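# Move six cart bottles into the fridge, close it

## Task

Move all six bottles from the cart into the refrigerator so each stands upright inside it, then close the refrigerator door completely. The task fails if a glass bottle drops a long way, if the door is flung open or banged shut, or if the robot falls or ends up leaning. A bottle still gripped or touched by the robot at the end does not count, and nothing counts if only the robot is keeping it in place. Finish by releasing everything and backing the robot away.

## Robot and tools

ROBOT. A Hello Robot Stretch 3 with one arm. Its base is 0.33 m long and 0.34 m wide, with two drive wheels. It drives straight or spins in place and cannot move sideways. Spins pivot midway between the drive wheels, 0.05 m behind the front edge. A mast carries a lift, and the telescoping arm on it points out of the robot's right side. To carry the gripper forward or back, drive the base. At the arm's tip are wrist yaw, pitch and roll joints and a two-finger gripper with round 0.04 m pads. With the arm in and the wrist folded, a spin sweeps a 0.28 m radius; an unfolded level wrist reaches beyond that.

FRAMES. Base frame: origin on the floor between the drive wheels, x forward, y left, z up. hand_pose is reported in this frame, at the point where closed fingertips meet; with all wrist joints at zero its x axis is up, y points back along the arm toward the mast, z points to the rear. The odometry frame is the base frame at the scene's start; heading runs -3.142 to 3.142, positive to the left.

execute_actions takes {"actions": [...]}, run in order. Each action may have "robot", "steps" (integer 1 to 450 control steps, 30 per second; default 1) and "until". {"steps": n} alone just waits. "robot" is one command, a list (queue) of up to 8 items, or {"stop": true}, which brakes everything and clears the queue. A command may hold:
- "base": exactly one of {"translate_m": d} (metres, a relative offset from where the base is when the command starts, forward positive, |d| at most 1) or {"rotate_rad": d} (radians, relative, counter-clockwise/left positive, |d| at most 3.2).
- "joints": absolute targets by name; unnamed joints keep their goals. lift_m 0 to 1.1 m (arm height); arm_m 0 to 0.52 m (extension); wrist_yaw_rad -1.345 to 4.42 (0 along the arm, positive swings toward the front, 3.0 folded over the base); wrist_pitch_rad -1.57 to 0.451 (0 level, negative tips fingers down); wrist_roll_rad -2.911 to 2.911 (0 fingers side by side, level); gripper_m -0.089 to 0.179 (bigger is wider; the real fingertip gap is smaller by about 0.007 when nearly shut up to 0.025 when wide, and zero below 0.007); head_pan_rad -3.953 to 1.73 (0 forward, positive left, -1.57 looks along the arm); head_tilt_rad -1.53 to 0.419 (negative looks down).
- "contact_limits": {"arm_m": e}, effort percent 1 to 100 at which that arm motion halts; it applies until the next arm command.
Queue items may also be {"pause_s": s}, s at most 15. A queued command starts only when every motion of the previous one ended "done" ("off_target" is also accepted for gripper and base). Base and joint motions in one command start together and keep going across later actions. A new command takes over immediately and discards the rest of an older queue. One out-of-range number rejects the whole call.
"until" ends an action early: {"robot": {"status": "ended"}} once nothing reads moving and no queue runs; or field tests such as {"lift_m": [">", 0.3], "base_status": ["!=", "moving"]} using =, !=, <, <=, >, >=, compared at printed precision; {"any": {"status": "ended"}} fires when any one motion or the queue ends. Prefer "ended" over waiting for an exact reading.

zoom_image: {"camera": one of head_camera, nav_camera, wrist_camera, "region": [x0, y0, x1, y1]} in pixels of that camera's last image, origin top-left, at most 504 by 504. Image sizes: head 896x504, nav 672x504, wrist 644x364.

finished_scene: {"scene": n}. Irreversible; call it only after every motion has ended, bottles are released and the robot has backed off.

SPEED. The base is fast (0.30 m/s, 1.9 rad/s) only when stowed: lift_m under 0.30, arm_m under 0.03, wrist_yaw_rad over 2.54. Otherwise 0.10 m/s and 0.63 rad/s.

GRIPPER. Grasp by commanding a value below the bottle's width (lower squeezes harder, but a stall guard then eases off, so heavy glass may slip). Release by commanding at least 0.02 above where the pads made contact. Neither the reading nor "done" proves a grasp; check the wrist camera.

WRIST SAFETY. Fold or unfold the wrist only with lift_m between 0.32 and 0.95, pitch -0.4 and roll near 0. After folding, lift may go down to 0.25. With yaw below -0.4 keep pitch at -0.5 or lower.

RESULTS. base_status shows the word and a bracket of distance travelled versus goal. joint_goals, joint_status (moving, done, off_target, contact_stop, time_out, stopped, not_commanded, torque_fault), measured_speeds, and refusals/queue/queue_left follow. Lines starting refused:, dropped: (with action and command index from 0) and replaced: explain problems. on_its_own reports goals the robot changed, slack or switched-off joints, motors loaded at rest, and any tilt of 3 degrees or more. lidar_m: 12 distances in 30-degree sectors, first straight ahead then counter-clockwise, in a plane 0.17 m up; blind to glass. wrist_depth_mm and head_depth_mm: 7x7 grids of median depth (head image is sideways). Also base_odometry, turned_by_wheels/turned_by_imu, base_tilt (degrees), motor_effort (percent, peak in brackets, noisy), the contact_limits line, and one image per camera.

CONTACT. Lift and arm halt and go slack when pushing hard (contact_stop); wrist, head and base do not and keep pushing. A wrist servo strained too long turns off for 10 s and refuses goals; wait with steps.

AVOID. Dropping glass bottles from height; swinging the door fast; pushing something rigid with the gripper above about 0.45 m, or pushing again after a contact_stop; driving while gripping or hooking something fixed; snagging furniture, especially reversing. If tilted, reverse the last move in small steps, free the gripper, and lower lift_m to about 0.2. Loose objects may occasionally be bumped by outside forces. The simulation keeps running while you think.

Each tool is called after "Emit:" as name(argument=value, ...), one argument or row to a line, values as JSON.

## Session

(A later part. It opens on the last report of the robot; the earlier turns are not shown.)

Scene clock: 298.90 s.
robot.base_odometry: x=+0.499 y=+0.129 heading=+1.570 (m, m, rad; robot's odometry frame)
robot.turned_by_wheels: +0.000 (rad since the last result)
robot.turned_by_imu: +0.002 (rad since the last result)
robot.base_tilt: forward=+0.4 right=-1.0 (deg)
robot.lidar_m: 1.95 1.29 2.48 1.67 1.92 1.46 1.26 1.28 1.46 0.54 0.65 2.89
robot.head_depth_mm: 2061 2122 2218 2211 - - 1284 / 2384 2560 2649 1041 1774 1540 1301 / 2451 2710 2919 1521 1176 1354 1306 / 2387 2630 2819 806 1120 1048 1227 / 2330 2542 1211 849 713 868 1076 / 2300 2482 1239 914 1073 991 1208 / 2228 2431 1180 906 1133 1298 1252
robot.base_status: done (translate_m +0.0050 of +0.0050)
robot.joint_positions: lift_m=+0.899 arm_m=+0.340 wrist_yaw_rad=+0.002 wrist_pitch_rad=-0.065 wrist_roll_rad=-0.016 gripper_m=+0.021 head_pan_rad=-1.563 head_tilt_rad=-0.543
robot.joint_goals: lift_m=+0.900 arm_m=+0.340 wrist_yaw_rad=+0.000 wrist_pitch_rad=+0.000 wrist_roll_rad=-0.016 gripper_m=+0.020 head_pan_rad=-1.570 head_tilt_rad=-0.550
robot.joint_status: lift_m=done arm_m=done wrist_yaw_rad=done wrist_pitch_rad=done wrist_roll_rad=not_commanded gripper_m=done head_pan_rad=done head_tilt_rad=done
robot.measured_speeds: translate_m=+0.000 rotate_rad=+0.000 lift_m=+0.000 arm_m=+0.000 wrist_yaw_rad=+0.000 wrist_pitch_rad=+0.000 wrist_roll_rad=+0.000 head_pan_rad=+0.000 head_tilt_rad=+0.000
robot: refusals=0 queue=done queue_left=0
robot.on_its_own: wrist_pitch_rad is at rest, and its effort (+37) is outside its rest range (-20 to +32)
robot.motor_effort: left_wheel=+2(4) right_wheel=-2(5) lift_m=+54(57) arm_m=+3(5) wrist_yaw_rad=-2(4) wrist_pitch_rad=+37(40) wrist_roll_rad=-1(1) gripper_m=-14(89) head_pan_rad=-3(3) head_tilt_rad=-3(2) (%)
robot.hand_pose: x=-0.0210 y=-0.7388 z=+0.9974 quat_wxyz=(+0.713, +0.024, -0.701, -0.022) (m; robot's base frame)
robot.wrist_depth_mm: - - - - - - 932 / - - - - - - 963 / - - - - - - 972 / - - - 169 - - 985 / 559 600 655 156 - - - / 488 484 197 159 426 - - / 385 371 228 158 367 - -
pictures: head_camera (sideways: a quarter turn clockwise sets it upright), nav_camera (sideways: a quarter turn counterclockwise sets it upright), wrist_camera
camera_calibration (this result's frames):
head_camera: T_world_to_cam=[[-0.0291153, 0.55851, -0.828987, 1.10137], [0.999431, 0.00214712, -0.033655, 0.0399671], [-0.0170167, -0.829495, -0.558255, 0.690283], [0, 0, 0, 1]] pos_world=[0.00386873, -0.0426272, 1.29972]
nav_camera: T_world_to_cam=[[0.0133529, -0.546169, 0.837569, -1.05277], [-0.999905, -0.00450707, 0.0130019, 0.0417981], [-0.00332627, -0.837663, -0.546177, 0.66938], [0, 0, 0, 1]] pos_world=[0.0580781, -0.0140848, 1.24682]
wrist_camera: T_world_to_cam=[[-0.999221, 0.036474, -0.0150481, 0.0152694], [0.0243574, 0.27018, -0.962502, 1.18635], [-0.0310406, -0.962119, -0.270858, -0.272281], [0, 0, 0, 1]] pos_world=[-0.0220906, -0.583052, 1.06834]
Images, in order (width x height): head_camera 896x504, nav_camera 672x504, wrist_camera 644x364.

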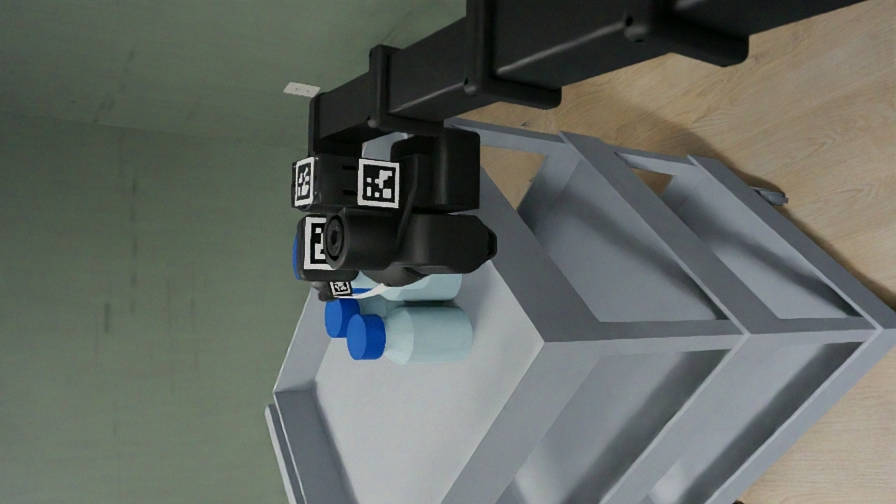

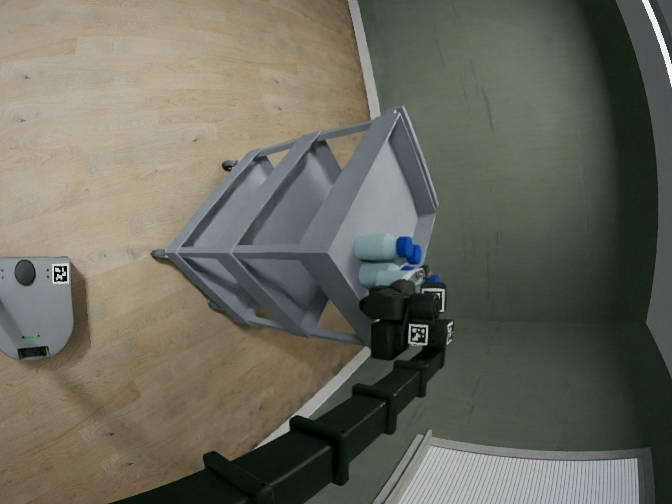

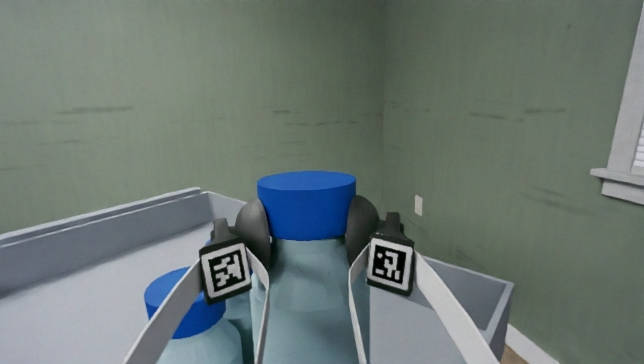

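Full cycle: middle column (forward .295), then go for B at y=.144.

Emit:
execute_actions(
  actions=[
    {"robot":[{"joints":{"lift_m":1.0}},{"joints":{"arm_m":0.0}},{"base":{"translate_m":1.0}},{"base":{"translate_m":0.431}},{"base":{"rotate_rad":1.796}},{"base":{"translate_m":0.295},"joints":{"head_tilt_rad":-0.3}},{"joints":{"arm_m":0.45}},{"joints":{"lift_m":0.935}}],"steps":450,"until":{"robot":{"status":"ended"}}},
    {"steps":450,"until":{"robot":{"status":"ended"}}},
    {"steps":450,"until":{"robot":{"status":"ended"}}},
    {"robot":[{"joints":{"gripper_m":0.09}},{"joints":{"arm_m":0.0}}],"steps":450,"until":{"robot":{"status":"ended"}}},
  ],
)

Emit:
execute_actions(
  actions=[
    {"robot":[{"base":{"translate_m":-0.295}},{"base":{"rotate_rad":-1.796},"joints":{"lift_m":0.795,"head_tilt_rad":-0.55}},{"base":{"translate_m":-1.0}},{"base":{"translate_m":-0.416}},{"joints":{"arm_m":0.25}}],"steps":450,"until":{"robot":{"status":"ended"}}},
    {"steps":450,"until":{"robot":{"status":"ended"}}},
    {"steps":450,"until":{"robot":{"status":"ended"}}},
  ],
)

Scene clock: 345.80 s.
robot.base_odometry: x=+0.213 y=+1.494 heading=-2.917 (m, m, rad; robot's odometry frame)
robot.turned_by_wheels: +1.796 (rad since the last result)
robot.turned_by_imu: +1.798 (rad since the last result)
robot.base_tilt: forward=+0.4 right=-1.0 (deg)
robot.lidar_m: 0.22 0.23 2.76 2.64 1.47 2.66 2.53 1.62 0.60 0.83 0.33 0.23
robot.head_depth_mm: 725 684 718 712 682 703 699 / 839 867 926 968 748 895 897 / 831 867 942 983 738 1133 - / 830 865 931 858 734 1130 - / 828 870 927 962 726 1120 925 / 818 864 917 853 702 1085 922 / 728 732 742 753 688 762 768
robot.base_status: done (translate_m +0.2950 of +0.2950)
robot.joint_positions: lift_m=+0.936 arm_m=+0.002 wrist_yaw_rad=+0.000 wrist_pitch_rad=-0.016 wrist_roll_rad=-0.016 gripper_m=+0.090 head_pan_rad=-1.563 head_tilt_rad=-0.310
robot.joint_goals: lift_m=+0.935 arm_m=+0.000 wrist_yaw_rad=+0.000 wrist_pitch_rad=+0.000 wrist_roll_rad=-0.016 gripper_m=+0.090 head_pan_rad=-1.570 head_tilt_rad=-0.300
robot.joint_status: lift_m=done arm_m=done wrist_yaw_rad=done wrist_pitch_rad=done wrist_roll_rad=not_commanded gripper_m=done head_pan_rad=done head_tilt_rad=done
robot.measured_speeds: translate_m=+0.000 rotate_rad=+0.000 lift_m=+0.000 arm_m=+0.000 wrist_yaw_rad=+0.000 wrist_pitch_rad=+0.000 wrist_roll_rad=+0.000 head_pan_rad=+0.000 head_tilt_rad=+0.000
robot: refusals=0 queue=done queue_left=0
robot.motor_effort: left_wheel=-2(4) right_wheel=+4(9) lift_m=+20(54) arm_m=-3(6) wrist_yaw_rad=+0(2) wrist_pitch_rad=+9(38) wrist_roll_rad=-1(1) gripper_m=+0(83) head_pan_rad=-3(2) head_tilt_rad=+4(16) (%)
robot.hand_pose: x=-0.0213 y=-0.4027 z=+1.0460 quat_wxyz=(+0.713, +0.006, -0.701, -0.006) (m; robot's base frame)
robot.wrist_depth_mm: 283 426 666 673 625 360 291 / 280 414 679 703 656 365 302 / 277 410 703 725 668 370 313 / 288 405 590 646 632 371 325 / 296 383 461 477 512 378 341 / 309 345 381 380 639 358 - / 315 422 789 810 716 390 -
pictures: head_camera (sideways: a quarter turn clockwise sets it upright), nav_camera (sideways: a quarter turn counterclockwise sets it upright), wrist_camera
camera_calibration (this result's frames):
head_camera: T_world_to_cam=[[-0.0275835, 0.351422, -0.935811, 1.24071], [0.999488, -0.00550565, -0.031528, 0.0372076], [-0.0162319, -0.936201, -0.35109, 0.420711], [0, 0, 0, 1]] pos_world=[0.00386346, -0.0419362, 1.30995]
nav_camera: T_world_to_cam=[[0.011809, -0.337432, 0.941276, -1.18804], [-0.999927, -0.00157148, 0.0119815, 0.0431229], [-0.00256373, -0.941349, -0.337426, 0.397739], [0, 0, 0, 1]] pos_world=[0.058169, -0.0264051, 1.25197]
wrist_camera: T_world_to_cam=[[-0.999164, 0.0372286, -0.0168998, 0.00559705], [0.0247915, 0.222997, -0.974504, 1.1359], [-0.0325108, -0.974108, -0.223733, 0.0100303], [0, 0, 0, 1]] pos_world=[-0.0222422, -0.24374, 1.10928]
Images, in order (width x height): head_camera 896x504, nav_camera 672x504, wrist_camera 644x364.

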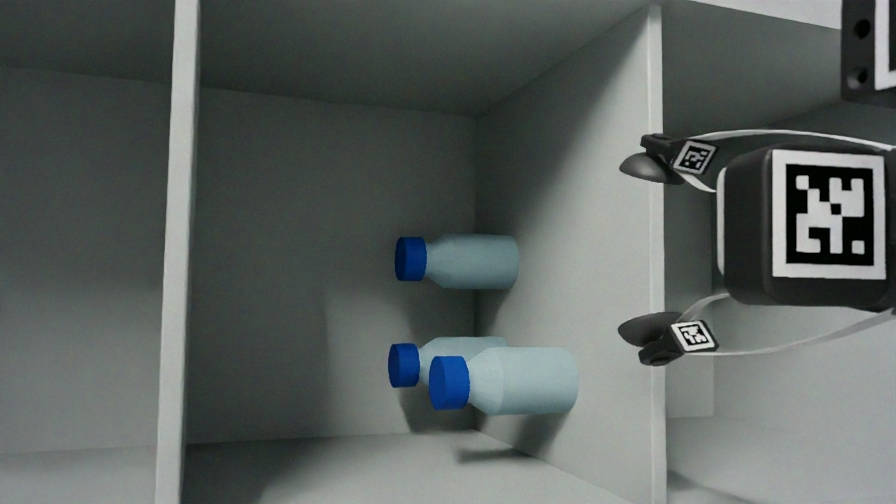

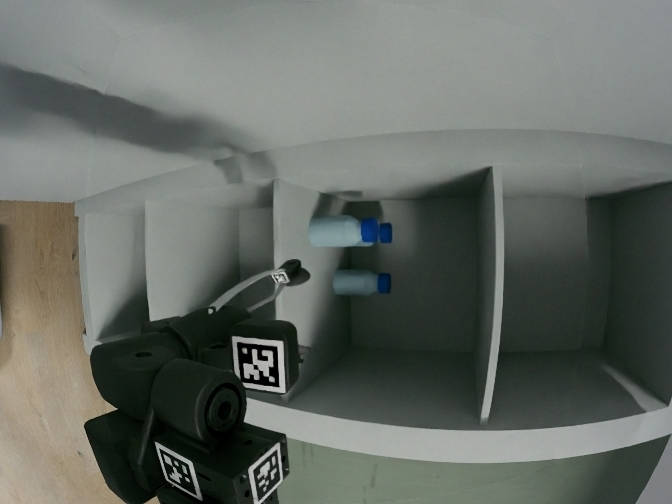

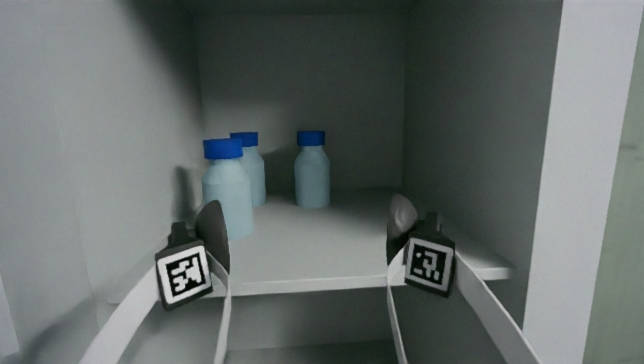

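Scene clock: 373.53 s.
robot.base_odometry: x=+0.499 y=+0.144 heading=+1.570 (m, m, rad; robot's odometry frame)
robot.turned_by_wheels: -1.796 (rad since the last result)
robot.turned_by_imu: -1.785 (rad since the last result)
robot.base_tilt: forward=+0.3 right=-1.0 (deg)
robot.lidar_m: 1.94 1.27 2.48 1.67 1.94 1.48 1.28 1.29 0.90 0.54 0.67 2.87
robot.head_depth_mm: 2073 2134 2238 2271 1897 1654 - / 2434 2556 2695 1061 - - 1301 / 2465 2724 2881 978 - 1327 1294 / 2421 2643 2763 884 - 1049 1214 / 2329 2604 1214 850 716 845 1052 / 2294 2500 1234 916 1069 1014 1201 / 2210 2421 1164 910 1161 1291 1276
robot.base_status: done (translate_m -0.4160 of -0.4160)
robot.joint_positions: lift_m=+0.796 arm_m=+0.250 wrist_yaw_rad=+0.000 wrist_pitch_rad=-0.016 wrist_roll_rad=-0.016 gripper_m=+0.090 head_pan_rad=-1.563 head_tilt_rad=-0.543
robot.joint_goals: lift_m=+0.795 arm_m=+0.250 wrist_yaw_rad=+0.000 wrist_pitch_rad=+0.000 wrist_roll_rad=-0.016 gripper_m=+0.090 head_pan_rad=-1.570 head_tilt_rad=-0.550
robot.joint_status: lift_m=done arm_m=done wrist_yaw_rad=done wrist_pitch_rad=done wrist_roll_rad=not_commanded gripper_m=done head_pan_rad=done head_tilt_rad=done
robot.measured_speeds: translate_m=+0.000 rotate_rad=+0.000 lift_m=+0.000 arm_m=+0.000 wrist_yaw_rad=+0.000 wrist_pitch_rad=+0.000 wrist_roll_rad=+0.000 head_pan_rad=+0.000 head_tilt_rad=+0.000
robot: refusals=0 queue=done queue_left=0
robot.motor_effort: left_wheel=+1(5) right_wheel=-2(6) lift_m=+20(20) arm_m=+2(10) wrist_yaw_rad=+0(0) wrist_pitch_rad=+9(9) wrist_roll_rad=-1(1) gripper_m=+0(0) head_pan_rad=-2(2) head_tilt_rad=-3(16) (%)
robot.hand_pose: x=-0.0213 y=-0.6504 z=+0.9059 quat_wxyz=(+0.713, +0.006, -0.701, -0.006) (m; robot's base frame)
robot.wrist_depth_mm: - - - - - - 974 / - - - - - - - / - - - - - - 979 / 584 661 301 322 - - - / 502 494 300 323 455 - - / 347 365 302 323 245 - - / 266 263 260 182 267 - -
pictures: head_camera (sideways: a quarter turn clockwise sets it upright), nav_camera (sideways: a quarter turn counterclockwise sets it upright), wrist_camera
camera_calibration (this result's frames):
head_camera: T_world_to_cam=[[-0.0291151, 0.558509, -0.828987, 1.10137], [0.999431, 0.00214674, -0.033655, 0.0399671], [-0.017017, -0.829495, -0.558254, 0.690282], [0, 0, 0, 1]] pos_world=[0.00386872, -0.0426272, 1.29972]
nav_camera: T_world_to_cam=[[0.0133527, -0.546168, 0.837569, -1.05277], [-0.999905, -0.0045067, 0.0130019, 0.0417981], [-0.00332656, -0.837664, -0.546176, 0.669379], [0, 0, 0, 1]] pos_world=[0.0580781, -0.0140849, 1.24682]
wrist_camera: T_world_to_cam=[[-0.999164, 0.0372339, -0.0168882, 0.0124433], [0.0247916, 0.223302, -0.974434, 1.05474], [-0.0325108, -0.974038, -0.224039, -0.26226], [0, 0, 0, 1]] pos_world=[-0.0222422, -0.491441, 0.969231]
Images, in order (width x height): head_camera 896x504, nav_camera 672x504, wrist_camera 644x364.

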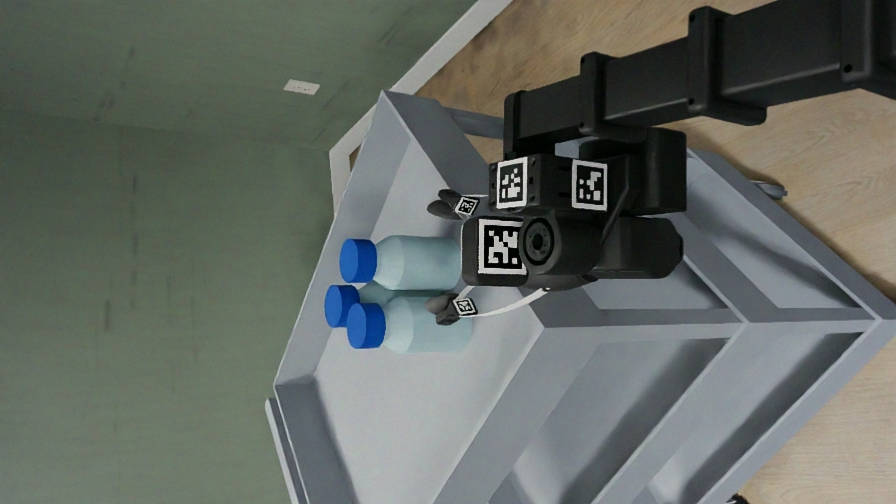

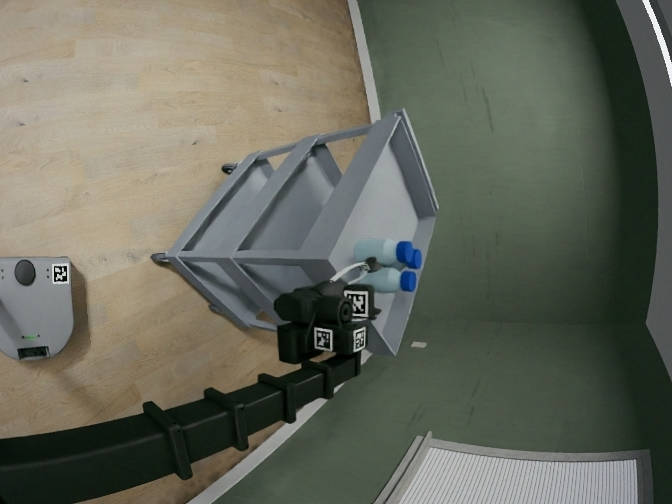

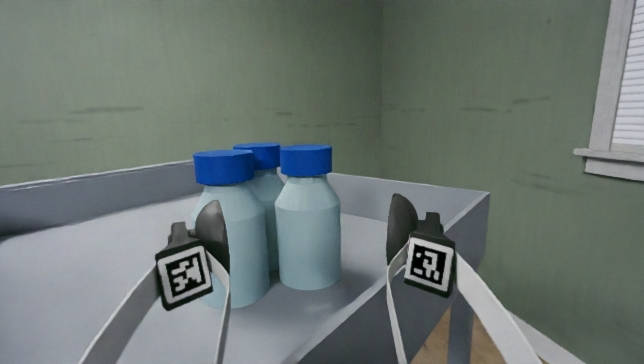

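Emit:
execute_actions(
  actions=[
    {"robot":[{"joints":{"gripper_m":0.078}},{"joints":{"arm_m":0.413}},{"joints":{"gripper_m":0.02}},{"joints":{"lift_m":0.9}}],"steps":450,"until":{"robot":{"status":"ended"}}},
  ],
)

Scene clock: 385.70 s.
robot.base_odometry: x=+0.499 y=+0.144 heading=+1.570 (m, m, rad; robot's odometry frame)
robot.turned_by_wheels: +0.000 (rad since the last result)
robot.turned_by_imu: +0.002 (rad since the last result)
robot.base_tilt: forward=+0.3 right=-1.0 (deg)
robot.lidar_m: 1.93 1.28 2.48 1.67 1.94 1.48 1.27 1.29 0.90 0.54 0.67 2.87
robot.head_depth_mm: 2070 2142 2228 2222 - - 1285 / 2451 2576 2567 1013 1787 1544 1311 / 2479 2758 - 867 1175 1324 1294 / 2402 2631 - 889 1115 1026 1216 / 2332 2576 1207 852 715 847 1047 / 2287 2456 1238 911 1073 1019 1208 / 2246 2406 1171 908 1163 1292 1264
robot.base_status: done (translate_m -0.4160 of -0.4160)
robot.joint_positions: lift_m=+0.899 arm_m=+0.413 wrist_yaw_rad=+0.002 wrist_pitch_rad=-0.067 wrist_roll_rad=-0.023 gripper_m=+0.021 head_pan_rad=-1.563 head_tilt_rad=-0.543
robot.joint_goals: lift_m=+0.900 arm_m=+0.413 wrist_yaw_rad=+0.000 wrist_pitch_rad=+0.000 wrist_roll_rad=-0.023 gripper_m=+0.020 head_pan_rad=-1.570 head_tilt_rad=-0.550
robot.joint_status: lift_m=done arm_m=done wrist_yaw_rad=done wrist_pitch_rad=done wrist_roll_rad=not_commanded gripper_m=done head_pan_rad=done head_tilt_rad=done
robot.measured_speeds: translate_m=+0.000 rotate_rad=+0.000 lift_m=+0.000 arm_m=+0.000 wrist_yaw_rad=+0.000 wrist_pitch_rad=+0.000 wrist_roll_rad=+0.000 head_pan_rad=+0.000 head_tilt_rad=+0.000
robot: refusals=0 queue=done queue_left=0
robot.on_its_own: wrist_pitch_rad is at rest, and its effort (+38) is outside its rest range (-20 to +32)
robot.motor_effort: left_wheel=+1(2) right_wheel=-2(2) lift_m=+54(57) arm_m=+2(3) wrist_yaw_rad=-1(5) wrist_pitch_rad=+38(41) wrist_roll_rad=+3(5) gripper_m=-16(90) head_pan_rad=-3(3) head_tilt_rad=-2(3) (%)
robot.hand_pose: x=-0.0210 y=-0.8117 z=+0.9969 quat_wxyz=(+0.715, +0.025, -0.698, -0.023) (m; robot's base frame)
robot.wrist_depth_mm: - - - - - - 929 / - - - - - - 938 / - - - - - - 964 / - - - 166 - - 991 / 515 568 599 156 - - - / 454 472 168 157 409 - - / 378 366 208 155 363 317 937
pictures: head_camera (sideways: a quarter turn clockwise sets it upright), nav_camera (sideways: a quarter turn counterclockwise sets it upright), wrist_camera
camera_calibration (this result's frames):
head_camera: T_world_to_cam=[[-0.0291158, 0.558604, -0.828923, 1.10129], [0.999431, 0.00215059, -0.0336556, 0.0399679], [-0.0170175, -0.829432, -0.558349, 0.690405], [0, 0, 0, 1]] pos_world=[0.00386872, -0.042627, 1.29972]
nav_camera: T_world_to_cam=[[0.0133534, -0.546264, 0.837507, -1.05269], [-0.999905, -0.00450819, 0.0130023, 0.0417976], [-0.00332703, -0.837601, -0.546272, 0.669503], [0, 0, 0, 1]] pos_world=[0.0580781, -0.0140786, 1.24682]
wrist_camera: T_world_to_cam=[[-0.999323, 0.0360574, -0.00733889, 0.00987846], [0.0168808, 0.272019, -0.962144, 1.20656], [-0.0326961, -0.961616, -0.272443, -0.340623], [0, 0, 0, 1]] pos_world=[-0.0216329, -0.656111, 1.06815]
Images, in order (width x height): head_camera 896x504, nav_camera 672x504, wrist_camera 644x364.

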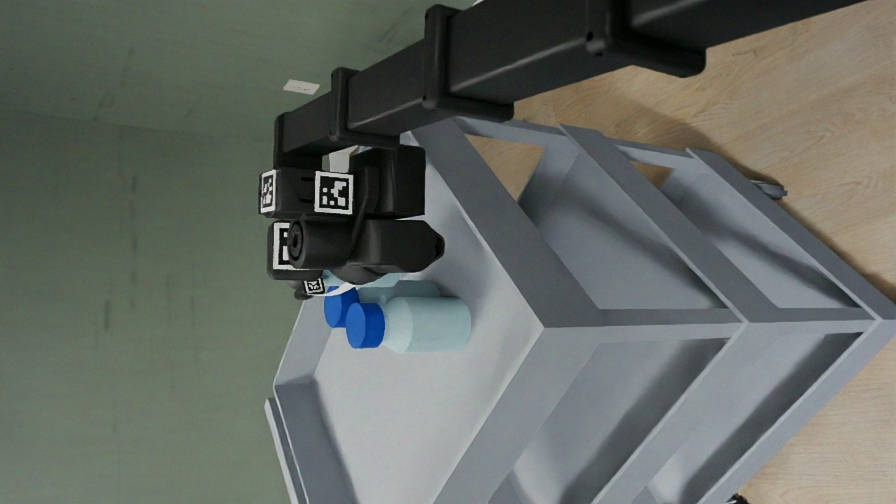

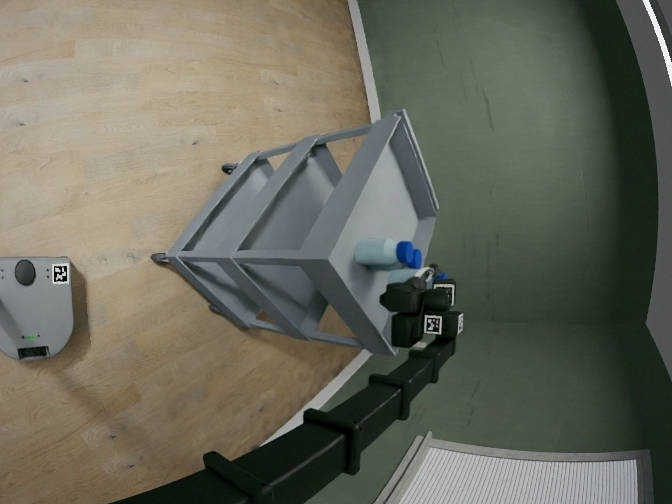

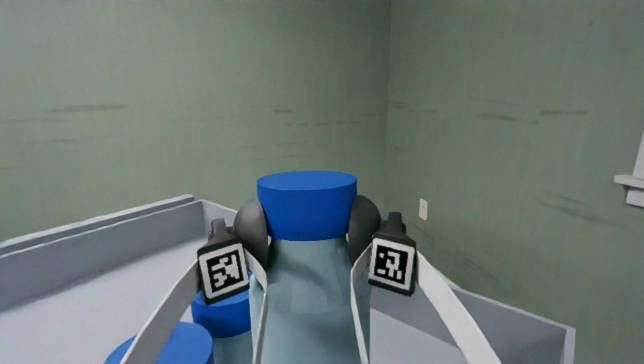

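E at y≈.144+.084=.228.

Emit:
execute_actions(
  actions=[
    {"robot":[{"joints":{"lift_m":1.0}},{"joints":{"arm_m":0.0}},{"base":{"translate_m":1.0}},{"base":{"translate_m":0.416}},{"base":{"rotate_rad":1.796}},{"base":{"translate_m":0.295},"joints":{"head_tilt_rad":-0.3}},{"joints":{"arm_m":0.30}},{"joints":{"lift_m":0.935}}],"steps":450,"until":{"robot":{"status":"ended"}}},
    {"steps":450,"until":{"robot":{"status":"ended"}}},
    {"steps":450,"until":{"robot":{"status":"ended"}}},
    {"robot":[{"joints":{"gripper_m":0.09}},{"joints":{"arm_m":0.0}}],"steps":450,"until":{"robot":{"status":"ended"}}},
  ],
)

Emit:
execute_actions(
  actions=[
    {"robot":[{"base":{"translate_m":-0.295}},{"base":{"rotate_rad":-1.796},"joints":{"lift_m":0.795,"head_tilt_rad":-0.55}},{"base":{"translate_m":-1.0}},{"base":{"translate_m":-0.332}},{"joints":{"arm_m":0.25}}],"steps":450,"until":{"robot":{"status":"ended"}}},
    {"steps":450,"until":{"robot":{"status":"ended"}}},
    {"steps":450,"until":{"robot":{"status":"ended"}}},
  ],
)

Scene clock: 431.43 s.
robot.base_odometry: x=+0.213 y=+1.494 heading=-2.917 (m, m, rad; robot's odometry frame)
robot.turned_by_wheels: +1.796 (rad since the last result)
robot.turned_by_imu: +1.797 (rad since the last result)
robot.base_tilt: forward=+0.3 right=-0.9 (deg)
robot.lidar_m: 0.22 0.23 2.76 2.64 1.47 2.65 2.53 1.63 0.60 0.85 0.33 0.23
robot.head_depth_mm: 713 678 706 704 682 695 693 / 840 867 929 959 746 884 899 / 831 873 941 984 742 1137 - / 826 862 932 828 702 1122 - / 825 870 926 969 728 1116 923 / 816 866 921 838 706 1082 921 / 742 747 756 767 686 775 782
robot.base_status: done (translate_m +0.2950 of +0.2950)
robot.joint_positions: lift_m=+0.936 arm_m=+0.002 wrist_yaw_rad=+0.000 wrist_pitch_rad=-0.016 wrist_roll_rad=-0.023 gripper_m=+0.090 head_pan_rad=-1.563 head_tilt_rad=-0.310
robot.joint_goals: lift_m=+0.935 arm_m=+0.000 wrist_yaw_rad=+0.000 wrist_pitch_rad=+0.000 wrist_roll_rad=-0.023 gripper_m=+0.090 head_pan_rad=-1.570 head_tilt_rad=-0.300
robot.joint_status: lift_m=done arm_m=done wrist_yaw_rad=done wrist_pitch_rad=done wrist_roll_rad=not_commanded gripper_m=done head_pan_rad=done head_tilt_rad=done
robot.measured_speeds: translate_m=+0.000 rotate_rad=+0.000 lift_m=+0.000 arm_m=+0.000 wrist_yaw_rad=+0.000 wrist_pitch_rad=+0.000 wrist_roll_rad=+0.000 head_pan_rad=+0.000 head_tilt_rad=+0.000
robot: refusals=0 queue=done queue_left=0
robot.motor_effort: left_wheel=-2(5) right_wheel=+3(9) lift_m=+20(56) arm_m=-4(5) wrist_yaw_rad=+0(2) wrist_pitch_rad=+9(39) wrist_roll_rad=+3(3) gripper_m=+0(84) head_pan_rad=-3(3) head_tilt_rad=+3(17) (%)
robot.hand_pose: x=-0.0214 y=-0.4027 z=+1.0460 quat_wxyz=(+0.716, +0.006, -0.699, -0.006) (m; robot's base frame)
robot.wrist_depth_mm: 282 425 656 671 617 366 292 / 283 423 678 696 639 361 303 / 281 419 698 709 650 362 314 / 287 413 533 627 618 369 327 / 297 393 463 457 506 373 345 / 308 344 378 380 565 357 - / 316 433 784 831 689 391 -
pictures: head_camera (sideways: a quarter turn clockwise sets it upright), nav_camera (sideways: a quarter turn counterclockwise sets it upright), wrist_camera
camera_calibration (this result's frames):
head_camera: T_world_to_cam=[[-0.0275836, 0.351446, -0.935802, 1.24069], [0.999488, -0.0055053, -0.0315283, 0.037208], [-0.0162324, -0.936192, -0.351114, 0.420743], [0, 0, 0, 1]] pos_world=[0.00386344, -0.0419364, 1.30994]
nav_camera: T_world_to_cam=[[0.011809, -0.337457, 0.941267, -1.18803], [-0.999927, -0.00157132, 0.0119816, 0.0431227], [-0.00256425, -0.94134, -0.33745, 0.397771], [0, 0, 0, 1]] pos_world=[0.058169, -0.0264038, 1.25197]
wrist_camera: T_world_to_cam=[[-0.999266, 0.0371722, -0.00926925, -0.00242749], [0.0173325, 0.222884, -0.974691, 1.13592], [-0.0341655, -0.974136, -0.223364, 0.00960667], [0, 0, 0, 1]] pos_world=[-0.0217858, -0.24373, 1.10929]
Images, in order (width x height): head_camera 896x504, nav_camera 672x504, wrist_camera 644x364.

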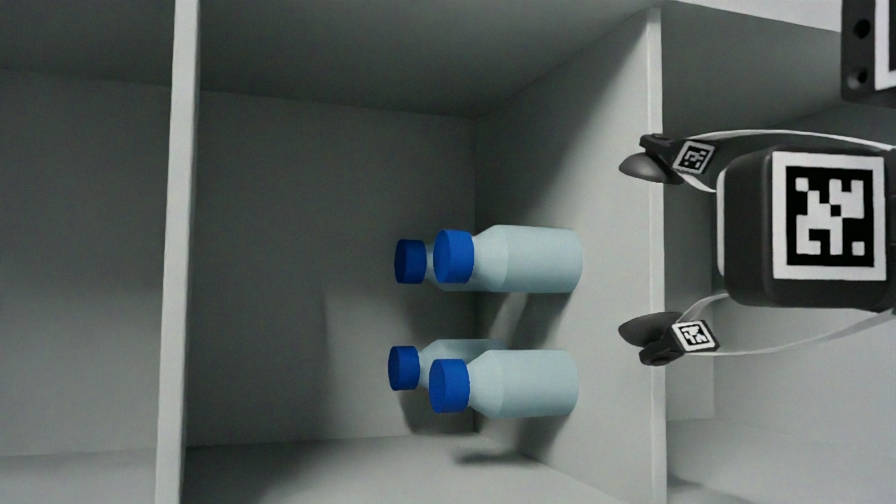

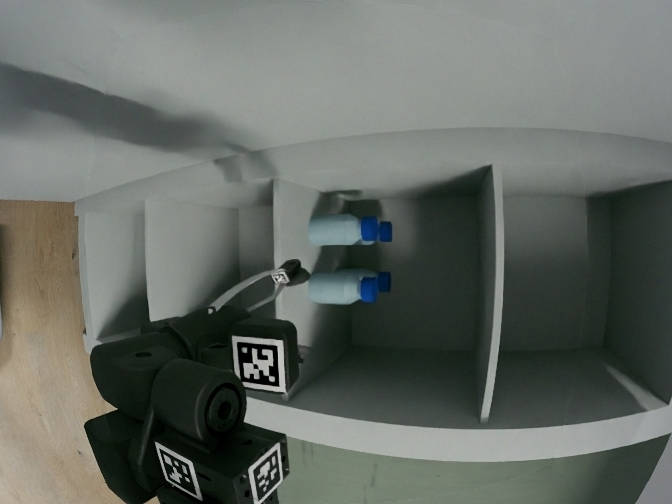

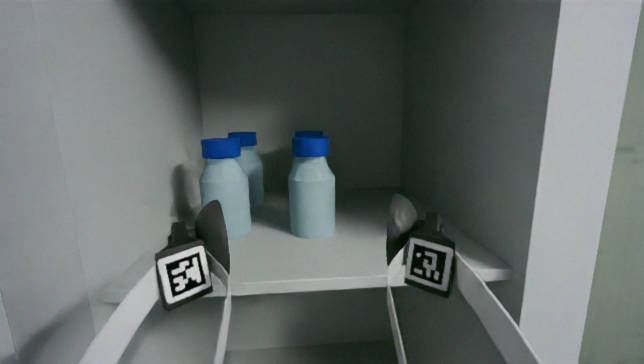

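Scene clock: 458.23 s.
robot.base_odometry: x=+0.499 y=+0.228 heading=+1.570 (m, m, rad; robot's odometry frame)
robot.turned_by_wheels: -1.796 (rad since the last result)
robot.turned_by_imu: -1.785 (rad since the last result)
robot.base_tilt: forward=+0.3 right=-1.0 (deg)
robot.lidar_m: 1.85 1.20 2.52 1.68 2.15 1.58 1.36 1.37 0.76 0.54 0.77 2.79
robot.head_depth_mm: 2187 2263 2385 2274 1915 1636 - / 2495 2716 2714 984 - - 1301 / 2476 2716 2849 969 - 1260 1244 / 2373 2624 1192 855 - 890 1075 / 2311 2557 1249 916 1084 994 1196 / 2255 2452 1201 913 1172 1280 1260 / 2211 2377 1130 943 1204 1405 1277
robot.base_status: done (translate_m -0.3320 of -0.3320)
robot.joint_positions: lift_m=+0.796 arm_m=+0.250 wrist_yaw_rad=+0.000 wrist_pitch_rad=-0.016 wrist_roll_rad=-0.023 gripper_m=+0.090 head_pan_rad=-1.563 head_tilt_rad=-0.543
robot.joint_goals: lift_m=+0.795 arm_m=+0.250 wrist_yaw_rad=+0.000 wrist_pitch_rad=+0.000 wrist_roll_rad=-0.023 gripper_m=+0.090 head_pan_rad=-1.570 head_tilt_rad=-0.550
robot.joint_status: lift_m=done arm_m=done wrist_yaw_rad=done wrist_pitch_rad=done wrist_roll_rad=not_commanded gripper_m=done head_pan_rad=done head_tilt_rad=done
robot.measured_speeds: translate_m=+0.000 rotate_rad=+0.000 lift_m=+0.000 arm_m=+0.000 wrist_yaw_rad=+0.000 wrist_pitch_rad=+0.000 wrist_roll_rad=+0.000 head_pan_rad=+0.000 head_tilt_rad=+0.000
robot: refusals=0 queue=done queue_left=0
robot.motor_effort: left_wheel=+2(7) right_wheel=-1(7) lift_m=+20(20) arm_m=+2(1) wrist_yaw_rad=+0(0) wrist_pitch_rad=+9(9) wrist_roll_rad=+3(3) gripper_m=+0(0) head_pan_rad=-3(3) head_tilt_rad=-3(17) (%)
robot.hand_pose: x=-0.0214 y=-0.6504 z=+0.9059 quat_wxyz=(+0.716, +0.006, -0.698, -0.006) (m; robot's base frame)
robot.wrist_depth_mm: - - - - - - - / - - - - - - - / - - - - - - - / - 608 704 297 571 - - / 457 490 477 297 500 446 - / 333 362 339 301 313 344 - / - 198 256 257 254 281 -
pictures: head_camera (sideways: a quarter turn clockwise sets it upright), nav_camera (sideways: a quarter turn counterclockwise sets it upright), wrist_camera
camera_calibration (this result's frames):
head_camera: T_world_to_cam=[[-0.0291149, 0.558509, -0.828988, 1.10137], [0.999431, 0.00214635, -0.033655, 0.0399671], [-0.0170173, -0.829496, -0.558254, 0.690281], [0, 0, 0, 1]] pos_world=[0.0038687, -0.0426272, 1.29972]
nav_camera: T_world_to_cam=[[0.0133525, -0.546167, 0.83757, -1.05277], [-0.999905, -0.00450633, 0.0130019, 0.0417981], [-0.00332686, -0.837664, -0.546176, 0.669378], [0, 0, 0, 1]] pos_world=[0.0580781, -0.014085, 1.24682]
wrist_camera: T_world_to_cam=[[-0.999266, 0.0371761, -0.00925481, 0.00547014], [0.0173327, 0.223267, -0.974603, 1.05472], [-0.0341657, -0.974048, -0.223747, -0.262566], [0, 0, 0, 1]] pos_world=[-0.0217858, -0.49144, 0.969241]
Images, in order (width x height): head_camera 896x504, nav_camera 672x504, wrist_camera 644x364.

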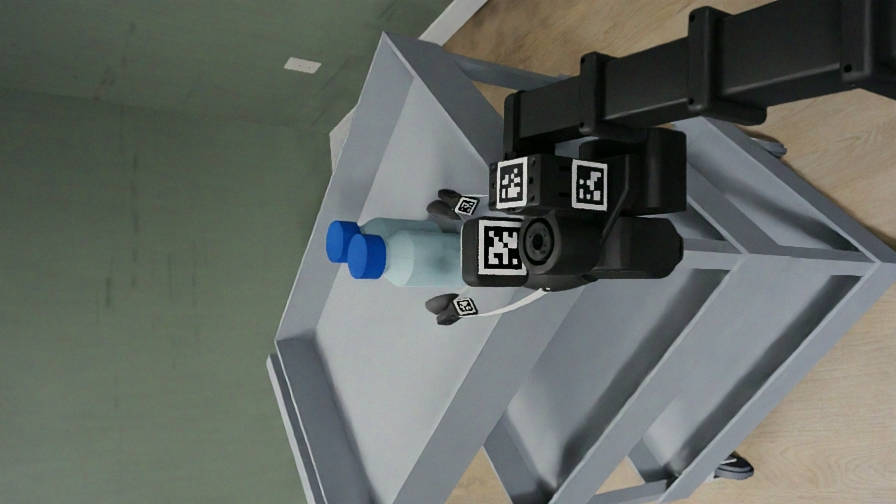

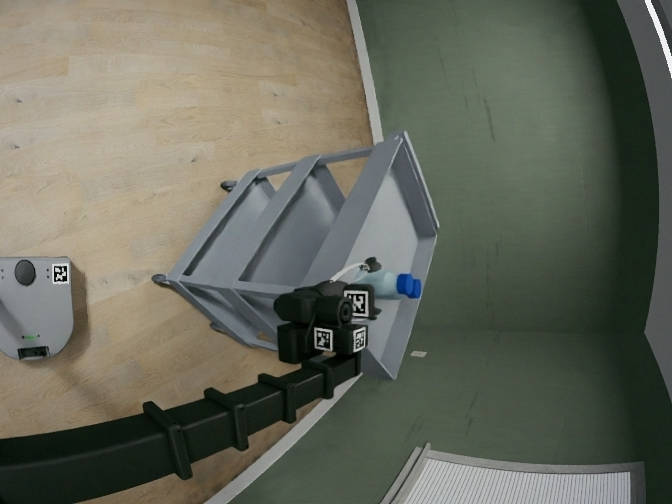

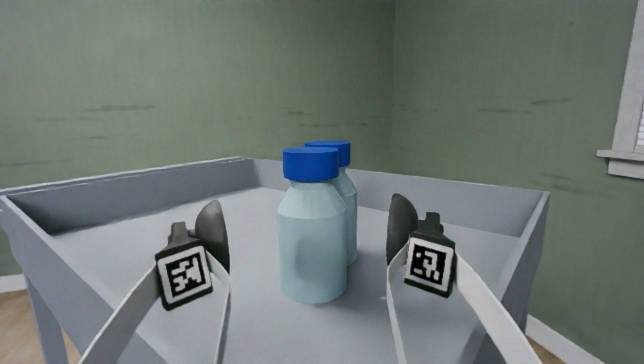

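Emit:
execute_actions(
  actions=[
    {"robot":[{"joints":{"arm_m":0.387}},{"joints":{"gripper_m":0.02}},{"joints":{"lift_m":0.92}},{"joints":{"arm_m":0.0}},{"base":{"translate_m":1.0},"joints":{"lift_m":0.6}},{"base":{"translate_m":0.332}},{"base":{"rotate_rad":1.796}},{"base":{"translate_m":0.35},"joints":{"head_tilt_rad":-0.7}}],"steps":450,"until":{"robot":{"status":"ended"}}},
    {"steps":450,"until":{"robot":{"status":"ended"}}},
    {"steps":450,"until":{"robot":{"status":"ended"}}},
  ],
)

Scene clock: 497.70 s.
robot.base_odometry: x=+0.159 y=+1.482 heading=-2.917 (m, m, rad; robot's odometry frame)
robot.turned_by_wheels: +1.796 (rad since the last result)
robot.turned_by_imu: +1.796 (rad since the last result)
robot.base_tilt: forward=+0.4 right=-0.9 (deg)
robot.lidar_m: 0.17 0.17 2.77 2.64 1.50 2.71 2.58 1.63 0.62 0.59 0.25 0.18
robot.head_depth_mm: 821 848 697 859 865 1054 1219 / 842 900 691 1126 982 1179 1198 / 828 660 686 1175 982 1251 1192 / 835 832 681 1166 971 676 - / 814 658 674 1164 966 1214 1181 / 800 818 669 918 910 1030 1131 / 521 521 570 630 705 700 698
robot.base_status: done (translate_m +0.3500 of +0.3500)
robot.joint_positions: lift_m=+0.600 arm_m=+0.002 wrist_yaw_rad=+0.000 wrist_pitch_rad=-0.067 wrist_roll_rad=-0.022 gripper_m=+0.021 head_pan_rad=-1.563 head_tilt_rad=-0.691
robot.joint_goals: lift_m=+0.600 arm_m=+0.000 wrist_yaw_rad=+0.000 wrist_pitch_rad=+0.000 wrist_roll_rad=-0.022 gripper_m=+0.020 head_pan_rad=-1.570 head_tilt_rad=-0.700
robot.joint_status: lift_m=done arm_m=done wrist_yaw_rad=done wrist_pitch_rad=done wrist_roll_rad=not_commanded gripper_m=done head_pan_rad=done head_tilt_rad=done
robot.measured_speeds: translate_m=+0.000 rotate_rad=+0.000 lift_m=+0.000 arm_m=+0.000 wrist_yaw_rad=+0.000 wrist_pitch_rad=+0.000 wrist_roll_rad=+0.000 head_pan_rad=+0.000 head_tilt_rad=+0.000
robot: refusals=0 queue=done queue_left=0
robot.on_its_own: wrist_pitch_rad is at rest, and its effort (+38) is outside its rest range (-20 to +32)
robot.motor_effort: left_wheel=-2(5) right_wheel=+3(9) lift_m=+25(57) arm_m=-4(2) wrist_yaw_rad=+0(2) wrist_pitch_rad=+38(41) wrist_roll_rad=+2(3) gripper_m=-15(90) head_pan_rad=-3(2) head_tilt_rad=-2(9) (%)
robot.hand_pose: x=-0.0216 y=-0.4010 z=+0.6980 quat_wxyz=(+0.715, +0.024, -0.699, -0.024) (m; robot's base frame)
robot.wrist_depth_mm: 254 324 600 667 629 442 304 / 263 321 666 704 689 445 308 / 273 314 696 708 718 444 318 / 283 311 605 169 758 452 334 / 294 307 453 156 600 457 346 / 263 318 398 159 414 413 366 / 261 331 365 158 753 406 383
pictures: head_camera (sideways: a quarter turn clockwise sets it upright), nav_camera (sideways: a quarter turn counterclockwise sets it upright), wrist_camera
camera_calibration (this result's frames):
head_camera: T_world_to_cam=[[-0.0299726, 0.674414, -0.737745, 0.98244], [0.999394, 0.0071577, -0.0340595, 0.0404875], [-0.0176896, -0.738319, -0.67422, 0.841142], [0, 0, 0, 1]] pos_world=[0.00386289, -0.0418303, 1.29328]
nav_camera: T_world_to_cam=[[0.0142206, -0.663471, 0.748067, -0.936097], [-0.999891, -0.00645288, 0.0132845, 0.0414326], [-0.0039867, -0.748174, -0.66349, 0.821996], [0, 0, 0, 1]] pos_world=[0.058017, -0.00580967, 1.2451]
wrist_camera: T_world_to_cam=[[-0.999224, 0.0384056, -0.00870637, -0.00580042], [0.0188331, 0.271879, -0.962147, 0.807187], [-0.0345848, -0.961565, -0.272391, -0.0271948], [0, 0, 0, 1]] pos_world=[-0.0219383, -0.245384, 0.769174]
Images, in order (width x height): head_camera 896x504, nav_camera 672x504, wrist_camera 644x364.

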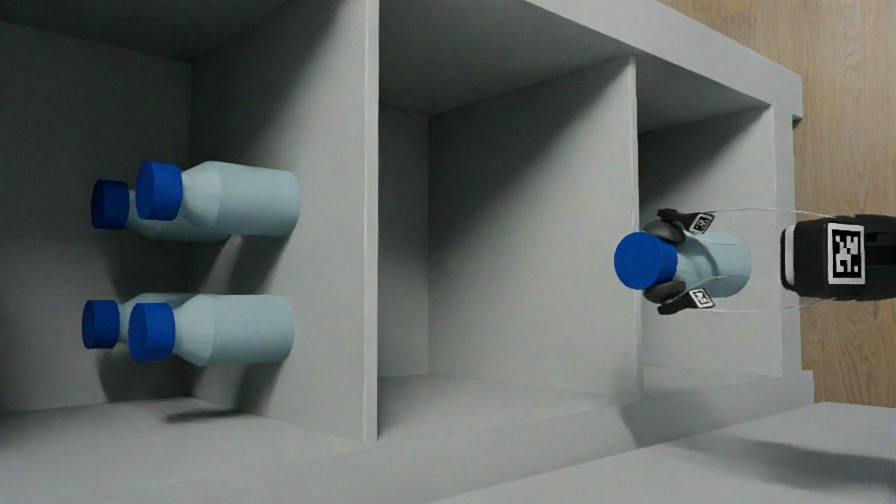

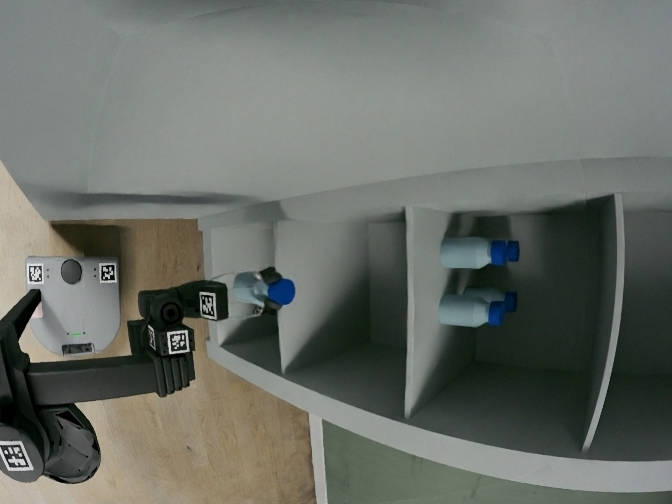

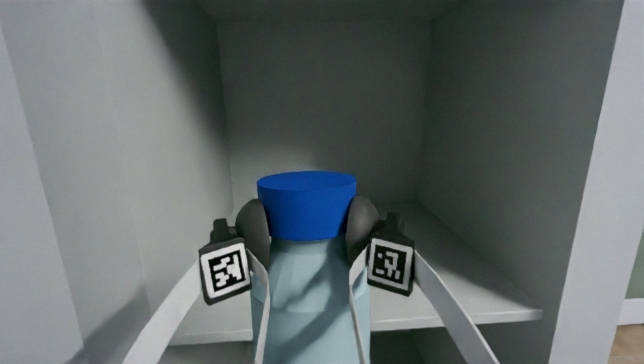

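Emit:
execute_actions(
  actions=[
    {"robot":{"joints":{"arm_m":0.45}},"steps":450,"until":{"robot":{"status":"ended"}}},
    {"robot":{"joints":{"lift_m":0.47}},"steps":300,"until":{"robot":{"wrist_pitch_rad":[">",-0.03]}}},
    {"robot":{"stop":true},"steps":20},
  ],
)

Scene clock: 508.23 s.
robot.base_odometry: x=+0.159 y=+1.482 heading=-2.917 (m, m, rad; robot's odometry frame)
robot.turned_by_wheels: +0.000 (rad since the last result)
robot.turned_by_imu: +0.002 (rad since the last result)
robot.base_tilt: forward=+0.3 right=-0.9 (deg)
robot.lidar_m: 0.17 0.17 2.76 2.64 1.50 2.71 2.58 1.63 0.62 0.59 0.25 0.18
robot.head_depth_mm: 821 853 696 854 866 1056 1216 / 846 904 693 1127 984 1180 1189 / 825 660 684 1184 984 1249 1182 / 833 837 679 1131 929 1254 1182 / 808 657 673 1162 974 1247 1168 / 804 816 666 917 909 1035 1137 / 522 521 572 635 705 703 695
robot.base_status: done (translate_m +0.3500 of +0.3500)
robot.joint_positions: lift_m=+0.491 arm_m=+0.450 wrist_yaw_rad=+0.000 wrist_pitch_rad=+0.068 wrist_roll_rad=-0.022 gripper_m=+0.021 head_pan_rad=-1.563 head_tilt_rad=-0.691
robot.joint_goals: lift_m=+0.491 arm_m=+0.450 wrist_yaw_rad=+0.000 wrist_pitch_rad=+0.000 wrist_roll_rad=-0.022 gripper_m=+0.020 head_pan_rad=-1.570 head_tilt_rad=-0.700
robot.joint_status: lift_m=contact_stop arm_m=done wrist_yaw_rad=done wrist_pitch_rad=done wrist_roll_rad=not_commanded gripper_m=done head_pan_rad=done head_tilt_rad=done
robot.measured_speeds: translate_m=+0.000 rotate_rad=+0.000 lift_m=+0.000 arm_m=+0.000 wrist_yaw_rad=+0.000 wrist_pitch_rad=+0.000 wrist_roll_rad=+0.000 head_pan_rad=+0.000 head_tilt_rad=+0.000
robot: refusals=0 queue=stopped queue_left=0
robot.on_its_own: lift_m is slack since a contact_stop, until your next command for it (the place of your stop +0.486 is given up); wrist_pitch_rad is at rest, and its effort (-40) is outside its rest range (-20 to +32)
robot.motor_effort: left_wheel=-2(2) right_wheel=+4(4) lift_m=+35(35) arm_m=+3(4) wrist_yaw_rad=+0(0) wrist_pitch_rad=-40(44) wrist_roll_rad=+2(2) gripper_m=-14(14) head_pan_rad=-3(3) head_tilt_rad=-4(3) (%)
robot.hand_pose: x=-0.0215 y=-0.8519 z=+0.6235 quat_wxyz=(+0.715, -0.024, -0.699, +0.023) (m; robot's base frame)
robot.wrist_depth_mm: 242 259 266 272 276 284 284 / 239 268 270 278 282 290 286 / 238 271 277 281 288 295 287 / 236 275 283 164 296 300 289 / 235 284 285 157 301 307 290 / 234 287 292 157 308 314 292 / 232 274 256 154 262 259 258
pictures: head_camera (sideways: a quarter turn clockwise sets it upright), nav_camera (sideways: a quarter turn counterclockwise sets it upright), wrist_camera
camera_calibration (this result's frames):
head_camera: T_world_to_cam=[[-0.029976, 0.674843, -0.737353, 0.981929], [0.999394, 0.00717774, -0.0340596, 0.0404876], [-0.0176924, -0.737927, -0.674649, 0.8417], [0, 0, 0, 1]] pos_world=[0.00386287, -0.0418253, 1.29326]
nav_camera: T_world_to_cam=[[0.0142239, -0.663906, 0.747681, -0.935594], [-0.999891, -0.00646084, 0.0132851, 0.0414319], [-0.00398937, -0.747788, -0.663925, 0.822562], [0, 0, 0, 1]] pos_world=[0.0580167, -0.00577663, 1.2451]
wrist_camera: T_world_to_cam=[[-0.999225, 0.0368729, -0.013758, 0.0127159], [0.0187951, 0.139951, -0.98998, 0.763116], [-0.034578, -0.989472, -0.140535, -0.587057], [0, 0, 0, 1]] pos_world=[-0.021936, -0.688144, 0.673142]
Images, in order (width x height): head_camera 896x504, nav_camera 672x504, wrist_camera 644x364.

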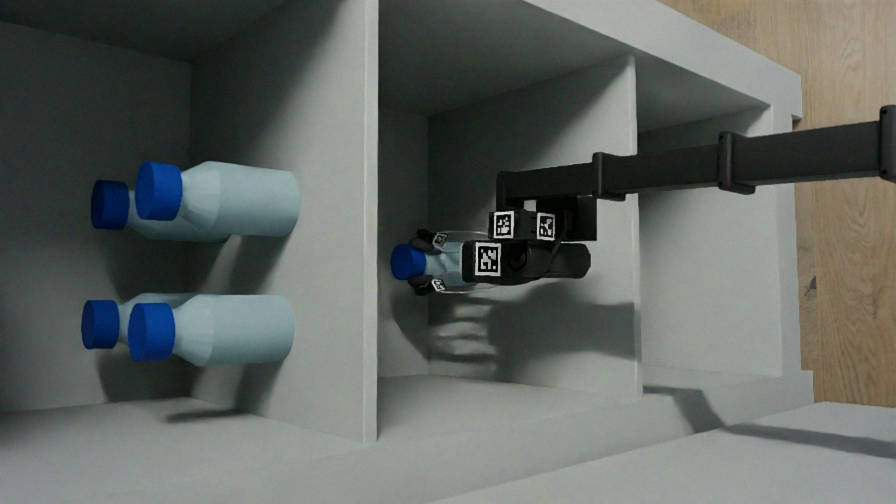

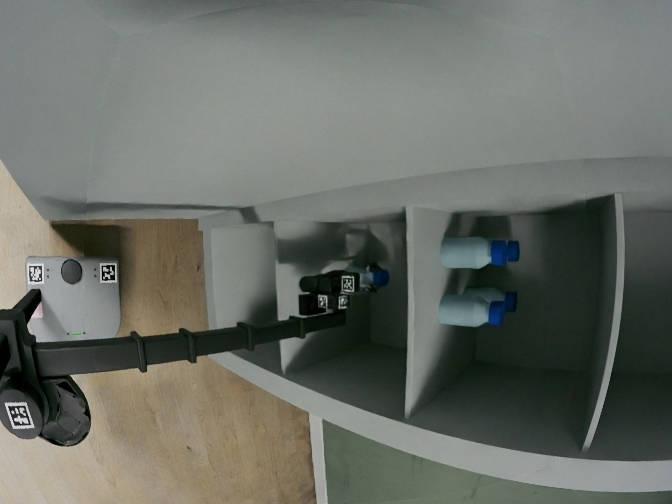

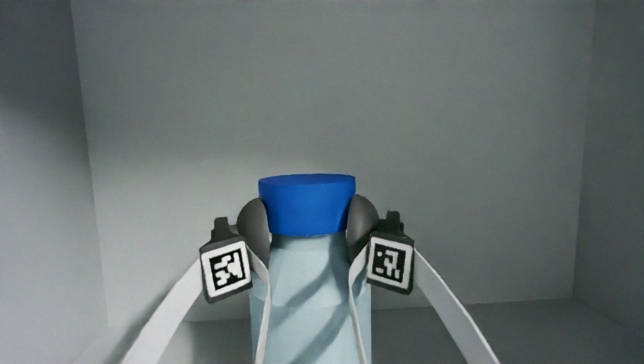

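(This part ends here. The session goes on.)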